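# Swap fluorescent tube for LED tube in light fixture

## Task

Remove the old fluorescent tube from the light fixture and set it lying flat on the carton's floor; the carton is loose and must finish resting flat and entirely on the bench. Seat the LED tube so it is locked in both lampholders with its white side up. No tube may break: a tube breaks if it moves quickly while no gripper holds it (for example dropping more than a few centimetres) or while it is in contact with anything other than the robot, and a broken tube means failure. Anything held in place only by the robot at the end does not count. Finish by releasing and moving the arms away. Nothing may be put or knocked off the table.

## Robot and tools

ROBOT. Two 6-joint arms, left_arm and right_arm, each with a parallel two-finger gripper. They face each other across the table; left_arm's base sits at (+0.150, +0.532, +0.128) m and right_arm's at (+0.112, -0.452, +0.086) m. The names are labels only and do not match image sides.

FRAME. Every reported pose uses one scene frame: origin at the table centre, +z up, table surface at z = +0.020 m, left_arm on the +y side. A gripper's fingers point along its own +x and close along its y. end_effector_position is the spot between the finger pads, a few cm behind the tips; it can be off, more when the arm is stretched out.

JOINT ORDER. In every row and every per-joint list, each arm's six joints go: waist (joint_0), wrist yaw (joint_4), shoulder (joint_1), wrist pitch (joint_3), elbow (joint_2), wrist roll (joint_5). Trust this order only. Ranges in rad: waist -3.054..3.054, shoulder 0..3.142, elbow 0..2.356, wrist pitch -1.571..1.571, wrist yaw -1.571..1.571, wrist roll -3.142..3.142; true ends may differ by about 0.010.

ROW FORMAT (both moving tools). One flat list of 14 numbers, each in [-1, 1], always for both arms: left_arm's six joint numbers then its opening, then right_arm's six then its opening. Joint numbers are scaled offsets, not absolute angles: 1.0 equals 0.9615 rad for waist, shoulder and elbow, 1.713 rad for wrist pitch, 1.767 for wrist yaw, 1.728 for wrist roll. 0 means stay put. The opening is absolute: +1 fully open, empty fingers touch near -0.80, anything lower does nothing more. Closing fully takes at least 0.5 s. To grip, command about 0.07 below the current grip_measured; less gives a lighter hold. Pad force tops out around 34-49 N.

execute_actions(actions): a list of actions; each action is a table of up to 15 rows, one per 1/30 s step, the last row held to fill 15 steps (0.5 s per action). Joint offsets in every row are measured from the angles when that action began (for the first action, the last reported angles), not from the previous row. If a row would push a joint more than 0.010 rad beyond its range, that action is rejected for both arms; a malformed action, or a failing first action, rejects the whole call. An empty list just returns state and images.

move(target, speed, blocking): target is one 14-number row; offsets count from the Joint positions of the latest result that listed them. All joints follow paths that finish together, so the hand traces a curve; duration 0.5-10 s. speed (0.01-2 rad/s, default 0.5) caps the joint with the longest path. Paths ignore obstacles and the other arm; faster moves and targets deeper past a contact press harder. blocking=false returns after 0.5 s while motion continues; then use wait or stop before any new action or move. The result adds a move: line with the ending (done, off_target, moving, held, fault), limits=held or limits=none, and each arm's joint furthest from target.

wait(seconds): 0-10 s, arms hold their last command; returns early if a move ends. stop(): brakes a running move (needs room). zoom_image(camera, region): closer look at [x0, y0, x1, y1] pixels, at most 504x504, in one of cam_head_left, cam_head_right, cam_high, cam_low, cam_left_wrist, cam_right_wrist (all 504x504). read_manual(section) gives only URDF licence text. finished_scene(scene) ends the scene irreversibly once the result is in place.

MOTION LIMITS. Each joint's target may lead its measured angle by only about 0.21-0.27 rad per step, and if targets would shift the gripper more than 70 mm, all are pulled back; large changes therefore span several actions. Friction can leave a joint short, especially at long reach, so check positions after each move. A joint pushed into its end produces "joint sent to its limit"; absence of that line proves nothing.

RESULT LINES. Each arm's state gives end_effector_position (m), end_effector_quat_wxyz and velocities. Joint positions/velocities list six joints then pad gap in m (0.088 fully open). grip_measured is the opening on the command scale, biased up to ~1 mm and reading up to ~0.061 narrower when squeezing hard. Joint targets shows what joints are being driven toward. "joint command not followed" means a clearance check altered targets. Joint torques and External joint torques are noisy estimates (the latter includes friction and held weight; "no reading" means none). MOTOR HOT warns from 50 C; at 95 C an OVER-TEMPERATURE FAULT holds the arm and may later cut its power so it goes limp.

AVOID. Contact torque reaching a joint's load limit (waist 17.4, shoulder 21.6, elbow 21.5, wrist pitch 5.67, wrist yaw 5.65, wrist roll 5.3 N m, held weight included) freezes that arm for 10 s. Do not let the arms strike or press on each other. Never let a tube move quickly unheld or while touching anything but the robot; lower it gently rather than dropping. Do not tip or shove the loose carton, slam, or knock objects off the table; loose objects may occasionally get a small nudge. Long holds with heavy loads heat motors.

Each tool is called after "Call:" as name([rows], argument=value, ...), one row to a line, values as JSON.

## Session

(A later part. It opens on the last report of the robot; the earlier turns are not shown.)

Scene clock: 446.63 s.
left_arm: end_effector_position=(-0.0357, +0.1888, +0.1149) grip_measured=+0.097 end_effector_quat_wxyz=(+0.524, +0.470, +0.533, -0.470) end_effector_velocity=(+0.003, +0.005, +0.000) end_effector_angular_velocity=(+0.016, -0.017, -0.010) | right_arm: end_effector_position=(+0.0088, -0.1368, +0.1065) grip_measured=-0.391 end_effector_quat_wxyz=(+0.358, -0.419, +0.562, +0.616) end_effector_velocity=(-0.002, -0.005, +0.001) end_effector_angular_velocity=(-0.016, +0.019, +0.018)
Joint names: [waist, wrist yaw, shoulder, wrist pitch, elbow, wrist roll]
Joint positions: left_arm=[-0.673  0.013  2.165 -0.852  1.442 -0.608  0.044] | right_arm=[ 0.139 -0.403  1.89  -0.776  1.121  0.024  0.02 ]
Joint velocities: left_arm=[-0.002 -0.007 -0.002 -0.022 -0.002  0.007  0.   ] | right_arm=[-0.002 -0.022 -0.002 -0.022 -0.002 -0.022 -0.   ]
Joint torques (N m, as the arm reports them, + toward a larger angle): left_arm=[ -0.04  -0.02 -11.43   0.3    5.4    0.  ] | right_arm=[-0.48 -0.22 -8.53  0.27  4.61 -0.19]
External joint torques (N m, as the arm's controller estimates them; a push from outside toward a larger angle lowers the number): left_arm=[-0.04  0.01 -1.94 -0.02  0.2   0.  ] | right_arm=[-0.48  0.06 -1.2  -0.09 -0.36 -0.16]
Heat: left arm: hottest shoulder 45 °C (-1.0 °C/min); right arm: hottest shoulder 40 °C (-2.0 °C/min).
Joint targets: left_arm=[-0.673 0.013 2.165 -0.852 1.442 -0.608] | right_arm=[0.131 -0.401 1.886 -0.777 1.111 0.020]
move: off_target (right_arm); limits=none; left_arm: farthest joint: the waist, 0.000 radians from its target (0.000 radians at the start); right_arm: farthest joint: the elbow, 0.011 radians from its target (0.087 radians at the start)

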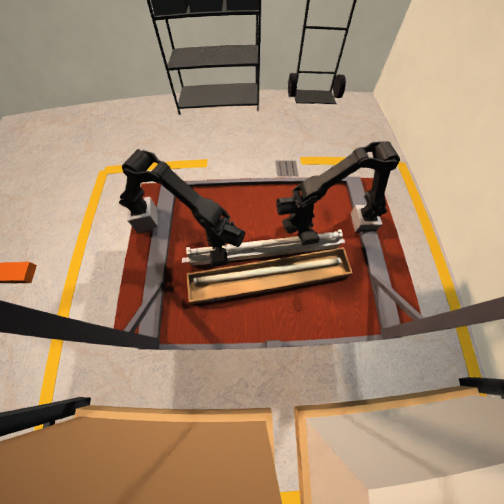

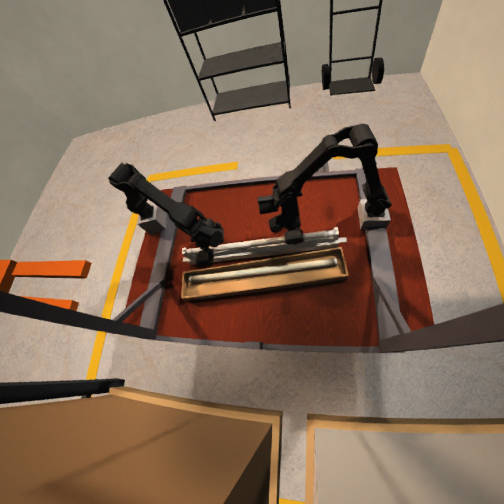

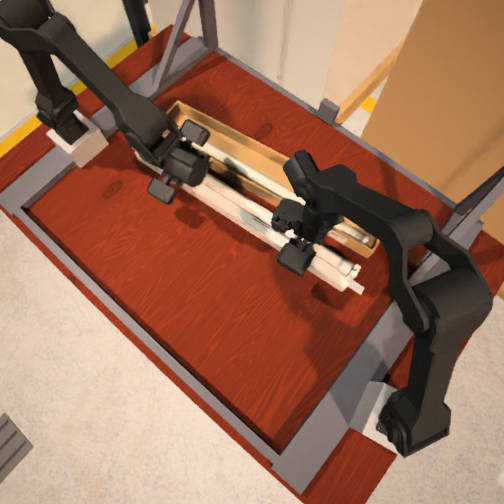

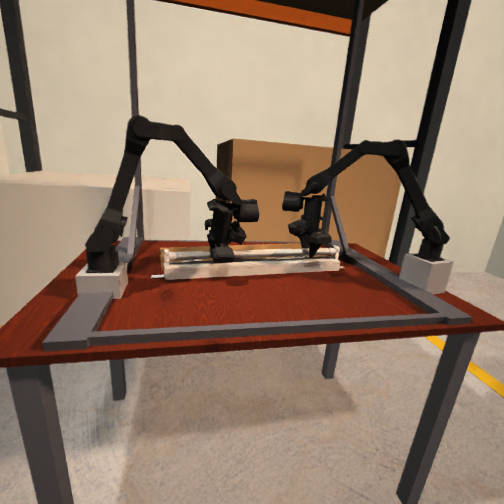

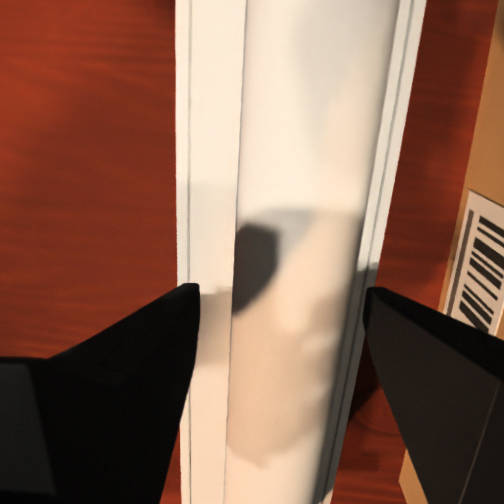

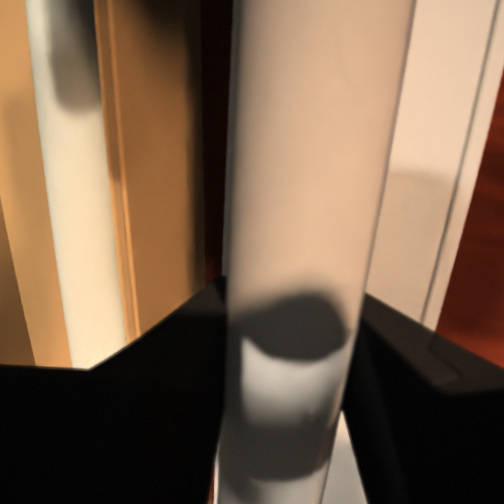

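Turning. Continue; left withdraws meanwhile.

Call:
move(target=[0,0,-0.12,-0.13,0.13,0,0.1,-0.178,-0.222,0.135,-0.012,-0.01,-0.123,-0.5], speed=0.25)

Call:
move(target=[0,0,0,0,0,0,0.1,0,0,0,0,0,0,0.1])

Call:
move(target=[0.2,0,-0.4,0,-0.3,0,0.1,0.165,0.235,-0.135,0.011,0.003,0.13,0.1], speed=0.4)

Call:
move(target=[0.2,0,-0.5,0,-0.4,0,0.1,0.207,0.225,0.024,-0.049,0.088,0.11,0.1], speed=0.4)

Scene clock: 454.60 s.
left_arm: end_effector_position=(-0.0342, +0.1917, +0.1792) grip_measured=+0.097 end_effector_quat_wxyz=(+0.523, +0.471, +0.533, -0.469) end_effector_velocity=(+0.005, +0.004, +0.000) end_effector_angular_velocity=(+0.009, -0.030, -0.010) | right_arm: end_effector_position=(+0.0135, -0.1360, +0.1034) grip_measured=-0.391 end_effector_quat_wxyz=(+0.235, -0.298, +0.633, +0.675) end_effector_velocity=(-0.000, -0.004, +0.001) end_effector_angular_velocity=(-0.027, +0.007, -0.008)
Joint names: [waist, wrist yaw, shoulder, wrist pitch, elbow, wrist roll]
Joint positions: left_arm=[-0.673  0.013  2.065 -1.072  1.559 -0.608  0.044] | right_arm=[-0.026 -0.79   2.007 -0.795  1.118 -0.188  0.02 ]
Joint velocities: left_arm=[-0.002 -0.022 -0.002 -0.022 -0.002  0.007 -0.   ] | right_arm=[-0.002 -0.007 -0.002 -0.022 -0.002  0.007 -0.   ]
Joint torques (N m, as the arm reports them, + toward a larger angle): left_arm=[ -0.04  -0.02 -13.4    0.15   6.88   0.  ] | right_arm=[-0.34 -0.74 -6.77  0.03  4.69 -0.04]
External joint torques (N m, as the arm's controller estimates them; a push from outside toward a larger angle lowers the number): left_arm=[-0.07  0.02 -4.24 -0.13  1.37  0.  ] | right_arm=[-0.38 -0.24  0.81 -0.11  0.29  0.  ]
Heat: left arm: hottest shoulder 46 °C (+1.0 °C/min); right arm: hottest shoulder 40 °C (-3.0 °C/min).
Joint targets: left_arm=[-0.673 0.013 2.050 -1.075 1.568 -0.608] | right_arm=[-0.032 -0.795 2.020 -0.796 1.112 -0.188]
move: off_target (left_arm, right_arm); limits=none; left_arm: farthest joint: the shoulder, 0.016 radians from its target (0.115 radians at the start); right_arm: farthest joint: the shoulder, 0.013 radians from its target (0.130 radians at the start)

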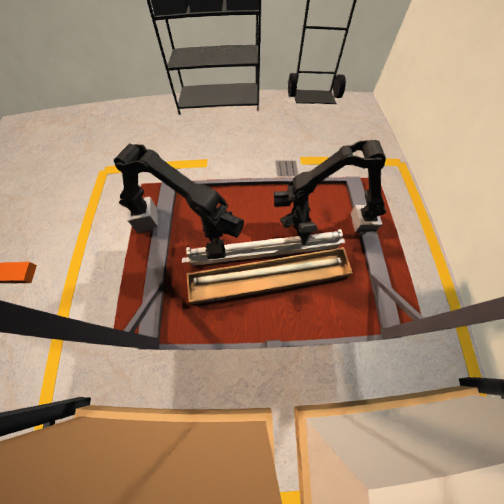

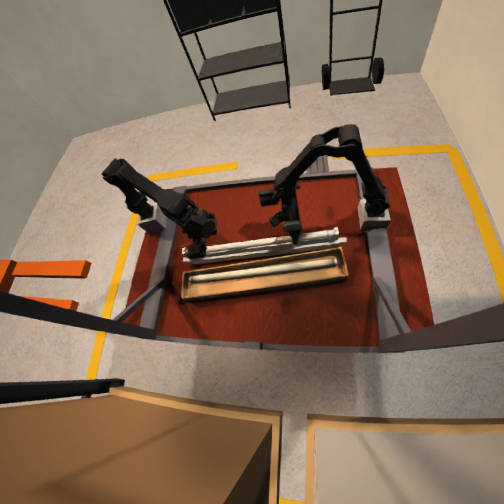

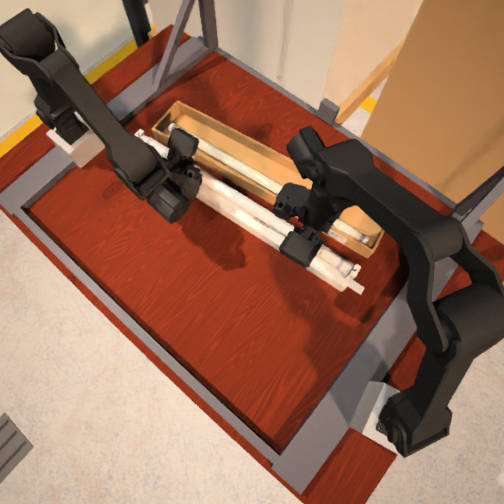

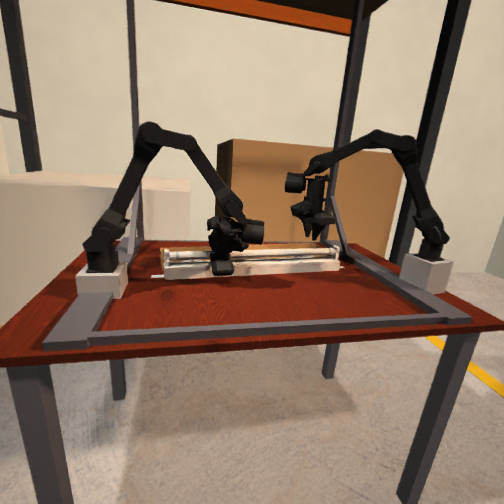

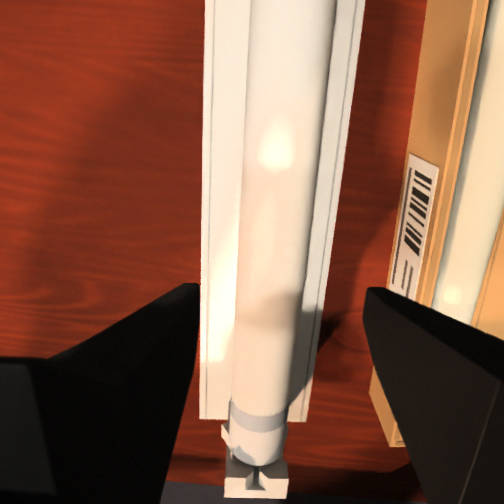

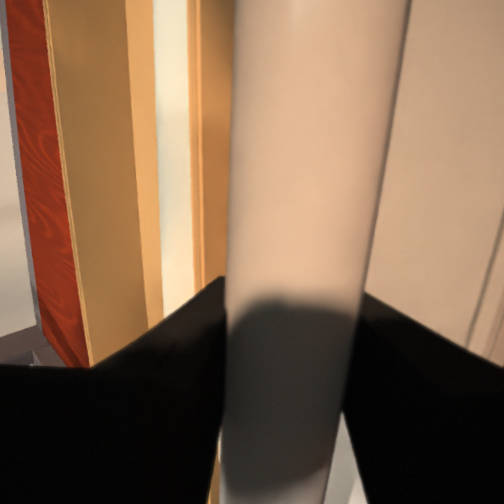

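Scene clock: 455.27 s.
left_arm: end_effector_position=(-0.0342, +0.1917, +0.1792) grip_measured=+0.097 end_effector_quat_wxyz=(+0.523, +0.471, +0.533, -0.469) end_effector_velocity=(+0.001, +0.002, -0.001) end_effector_angular_velocity=(+0.007, -0.012, +0.005) | right_arm: end_effector_position=(+0.0117, -0.1365, +0.1050) grip_measured=+0.094 end_effector_quat_wxyz=(+0.230, -0.293, +0.636, +0.676) end_effector_velocity=(-0.002, -0.003, +0.002) end_effector_angular_velocity=(-0.006, +0.023, +0.000)
Joint names: [waist, wrist yaw, shoulder, wrist pitch, elbow, wrist roll]
Joint positions: left_arm=[-0.673  0.013  2.065 -1.072  1.559 -0.608  0.044] | right_arm=[-0.025 -0.805  2.007 -0.799  1.118 -0.188  0.044]
Joint velocities: left_arm=[-0.002 -0.007  0.002 -0.007 -0.002 -0.007 -0.   ] | right_arm=[-0.002 -0.022 -0.002 -0.007 -0.007 -0.007  0.001]
Joint torques (N m, as the arm reports them, + toward a larger angle): left_arm=[ -0.03  -0.02 -11.25   0.29   5.86   0.  ] | right_arm=[-0.01  0.08 -8.37  0.39  5.55 -0.04]
External joint torques (N m, as the arm's controller estimates them; a push from outside toward a larger angle lowers the number): left_arm=[-0.03  0.01 -2.11 -0.01  0.31  0.  ] | right_arm=[ 0.02  0.58 -0.81  0.26  1.17  0.  ]
Heat: left arm: hottest shoulder 46 °C (+1.0 °C/min); right arm: hottest shoulder 40 °C (-3.0 °C/min).
Joint targets: left_arm=[-0.673 0.013 2.065 -1.072 1.559 -0.608] | right_arm=[-0.025 -0.790 2.007 -0.795 1.118 -0.188]
move: off_target (right_arm); limits=none; left_arm: farthest joint: the waist, 0.000 radians from its target (0.000 radians at the start); right_arm: farthest joint: the wrist yaw, 0.015 radians from its target (0.000 radians at the start)

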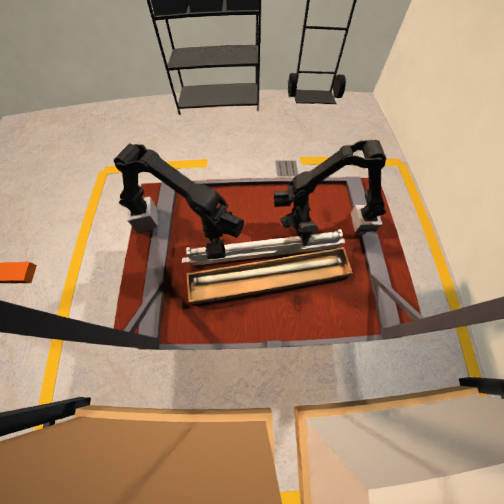

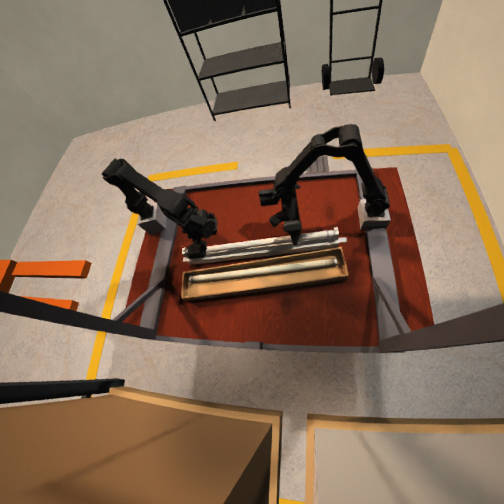

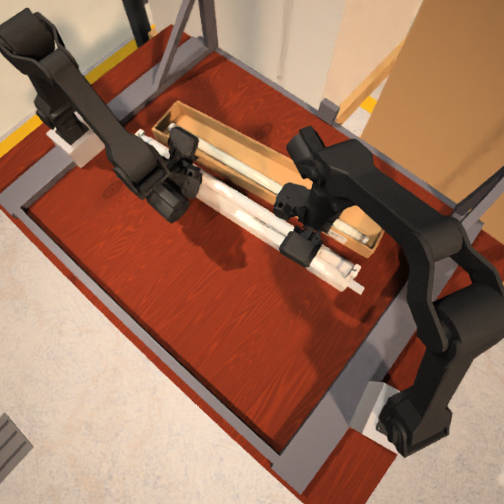

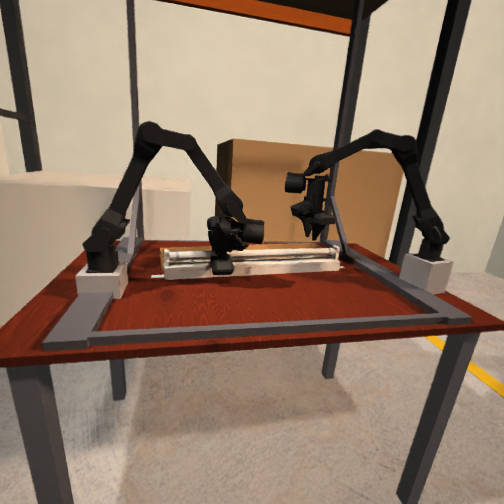

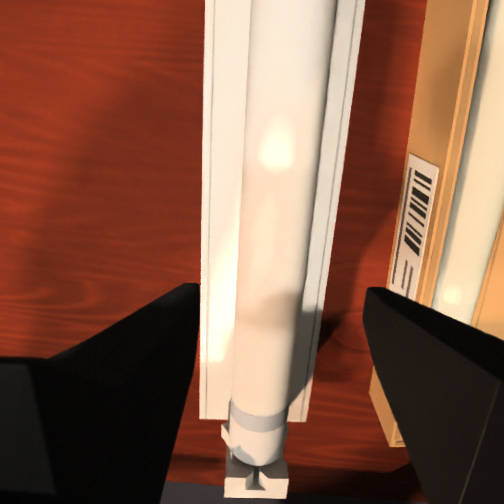

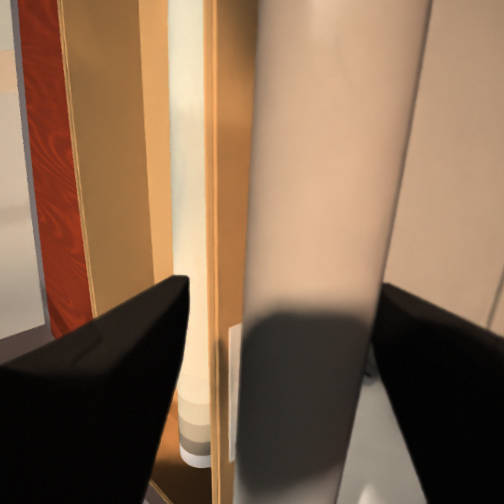

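Scene clock: 456.93 s.
left_arm: end_effector_position=(+0.0531, +0.2277, +0.2325) grip_measured=+0.097 end_effector_quat_wxyz=(+0.575, +0.388, +0.564, -0.448) end_effector_velocity=(+0.000, +0.002, +0.001) end_effector_angular_velocity=(+0.005, +0.007, +0.009) | right_arm: end_effector_position=(+0.0121, -0.1372, +0.1061) grip_measured=+0.097 end_effector_quat_wxyz=(+0.363, -0.419, +0.566, +0.610) end_effector_velocity=(-0.004, -0.001, +0.004) end_effector_angular_velocity=(-0.003, +0.022, -0.004)
Joint names: [waist, wrist yaw, shoulder, wrist pitch, elbow, wrist roll]
Joint positions: left_arm=[-0.484  0.013  1.694 -1.072  1.281 -0.608  0.044] | right_arm=[ 0.132 -0.397  1.889 -0.781  1.12   0.033  0.044]
Joint velocities: left_arm=[ 0.002  0.007 -0.007 -0.007 -0.002 -0.007 -0.   ] | right_arm=[ 0.002 -0.022 -0.007 -0.007  0.002  0.007  0.   ]
Joint torques (N m, as the arm reports them, + toward a larger angle): left_arm=[ 0.41 -0.02 -9.96  0.43  4.99  0.01] | right_arm=[ 0.1  -0.01 -9.38  0.44  6.24  0.07]
External joint torques (N m, as the arm's controller estimates them; a push from outside toward a larger angle lowers the number): left_arm=[ 0.42  0.01 -3.18 -0.05 -0.87  0.  ] | right_arm=[ 0.03  0.27 -1.98  0.07  1.2   0.09]
Heat: left arm: hottest shoulder 46 °C (+1.0 °C/min); right arm: hottest shoulder 40 °C (-3.0 °C/min).
Joint targets: left_arm=[-0.480 0.013 1.680 -1.072 1.271 -0.608] | right_arm=[0.134 -0.390 1.877 -0.780 1.120 0.036]
move: off_target (left_arm, right_arm); limits=none; left_arm: farthest joint: the shoulder, 0.013 radians from its target (0.385 radians at the start); right_arm: farthest joint: the shoulder, 0.012 radians from its target (0.130 radians at the start)

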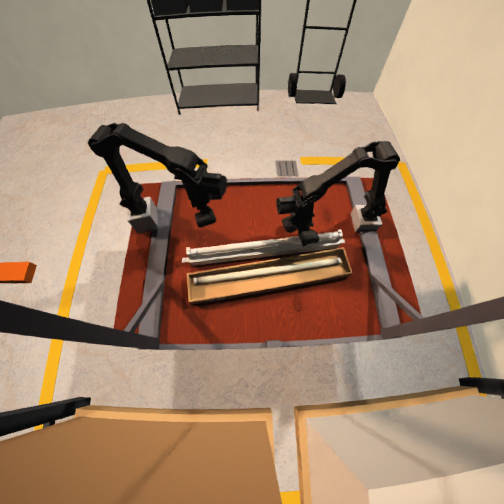

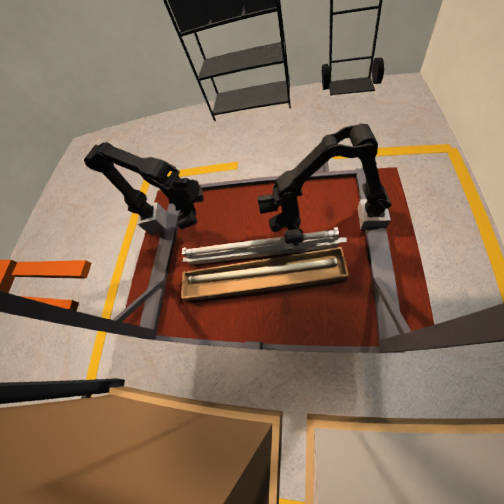

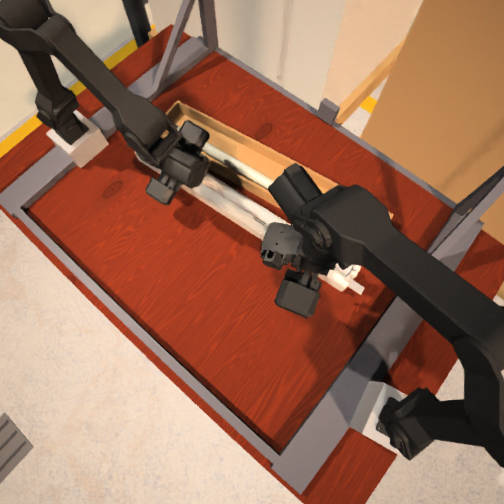

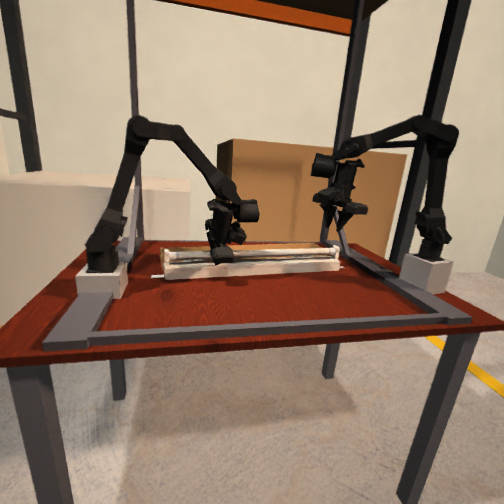

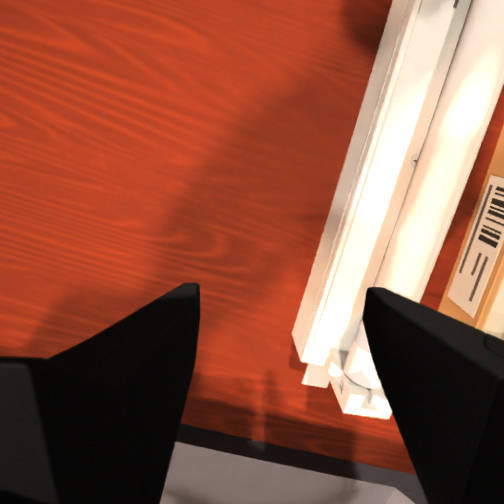

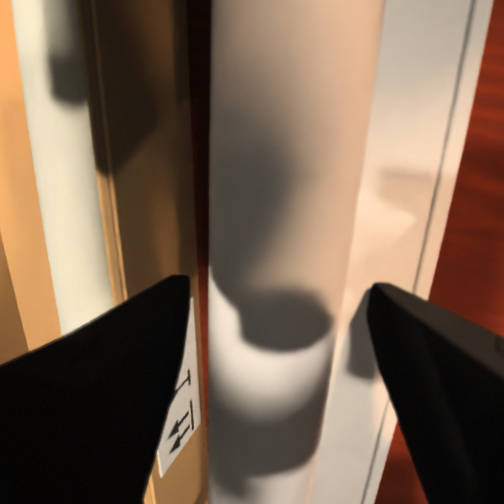

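Scene clock: 458.73 s.
left_arm: end_effector_position=(+0.1230, +0.3127, +0.2458) grip_measured=+0.097 end_effector_quat_wxyz=(+0.627, +0.301, +0.582, -0.422) end_effector_velocity=(+0.001, +0.002, +0.001) end_effector_angular_velocity=(-0.003, -0.003, +0.021) | right_arm: end_effector_position=(+0.0053, -0.1376, +0.1082) grip_measured=+0.098 end_effector_quat_wxyz=(+0.472, -0.524, +0.473, +0.528) end_effector_velocity=(+0.003, -0.001, +0.000) end_effector_angular_velocity=(-0.004, -0.009, +0.020)
Joint names: [waist, wrist yaw, shoulder, wrist pitch, elbow, wrist roll]
Joint positions: left_arm=[-0.296  0.013  1.222 -1.072  0.906 -0.608  0.044] | right_arm=[ 0.327 -0.003  1.899 -0.864  1.196  0.22   0.044]
Joint velocities: left_arm=[-0.002 -0.007 -0.012 -0.007 -0.002 -0.022 -0.   ] | right_arm=[-0.002  0.007 -0.002 -0.007 -0.002 -0.022 -0.   ]
Joint torques (N m, as the arm reports them, + toward a larger angle): left_arm=[ 0.24 -0.02 -5.43  0.59  5.15  0.01] | right_arm=[ 0.26  0.18 -6.6   0.19  7.59  0.05]
External joint torques (N m, as the arm's controller estimates them; a push from outside toward a larger angle lowers the number): left_arm=[ 0.23  0.02 -1.96 -0.05 -0.92  0.  ] | right_arm=[ 0.3   0.17  0.93 -0.14  2.47  0.05]
Heat: left arm: hottest shoulder 46 °C (+1.0 °C/min); right arm: hottest shoulder 40 °C (-3.0 °C/min).
Joint targets: left_arm=[-0.292 0.013 1.213 -1.072 0.896 -0.608] | right_arm=[0.331 0.000 1.912 -0.865 1.205 0.223]
move: off_target (right_arm); limits=none; left_arm: farthest joint: the elbow, 0.010 radians from its target (0.384 radians at the start); right_arm: farthest joint: the shoulder, 0.013 radians from its target (0.023 radians at the start)

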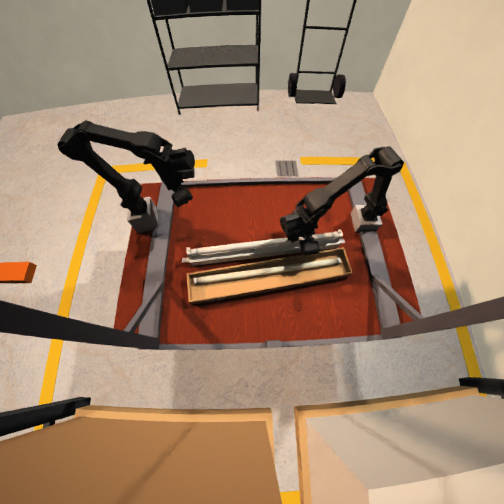

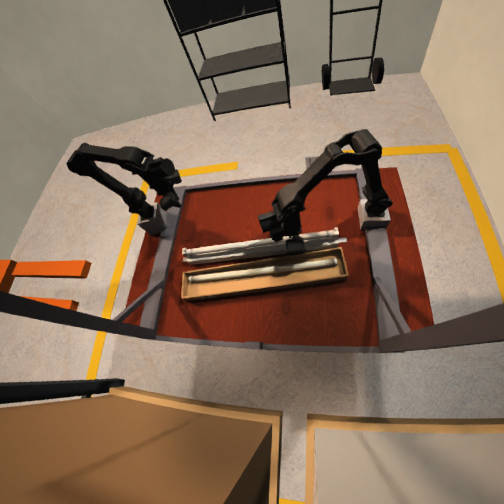

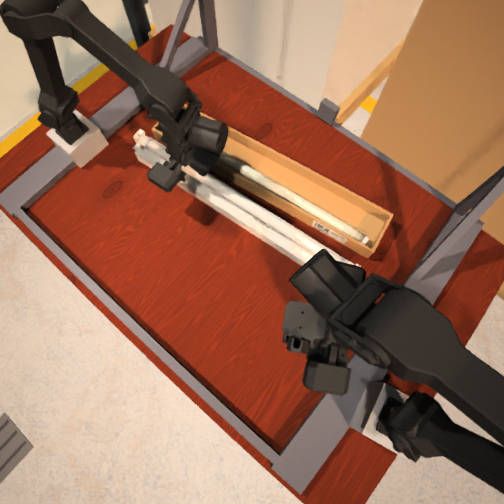

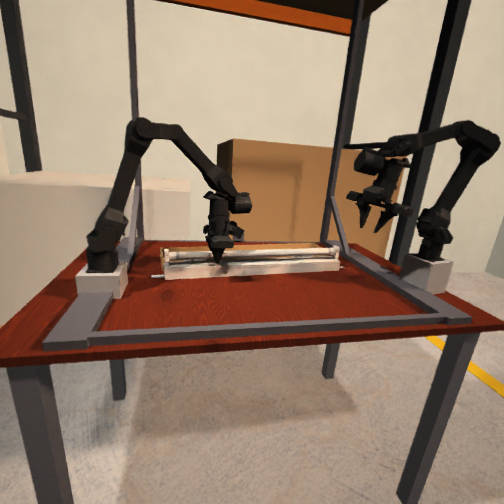

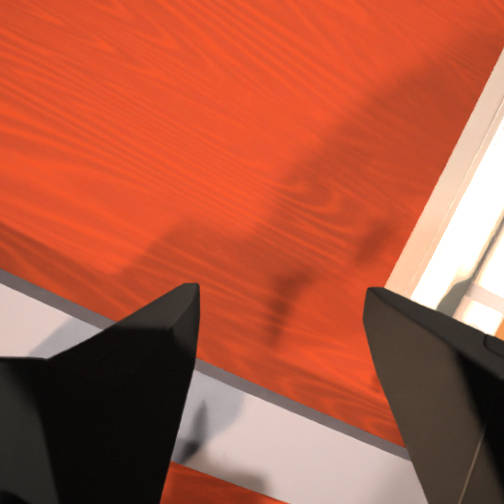

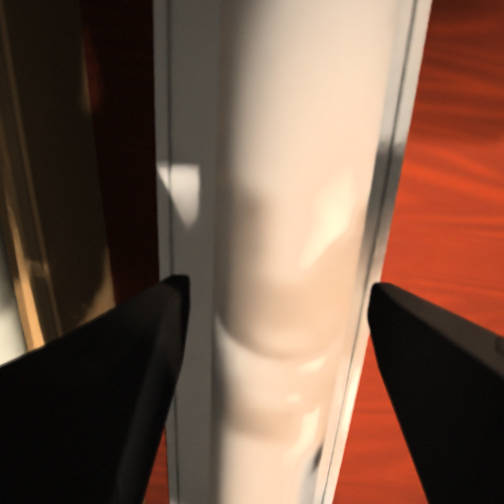

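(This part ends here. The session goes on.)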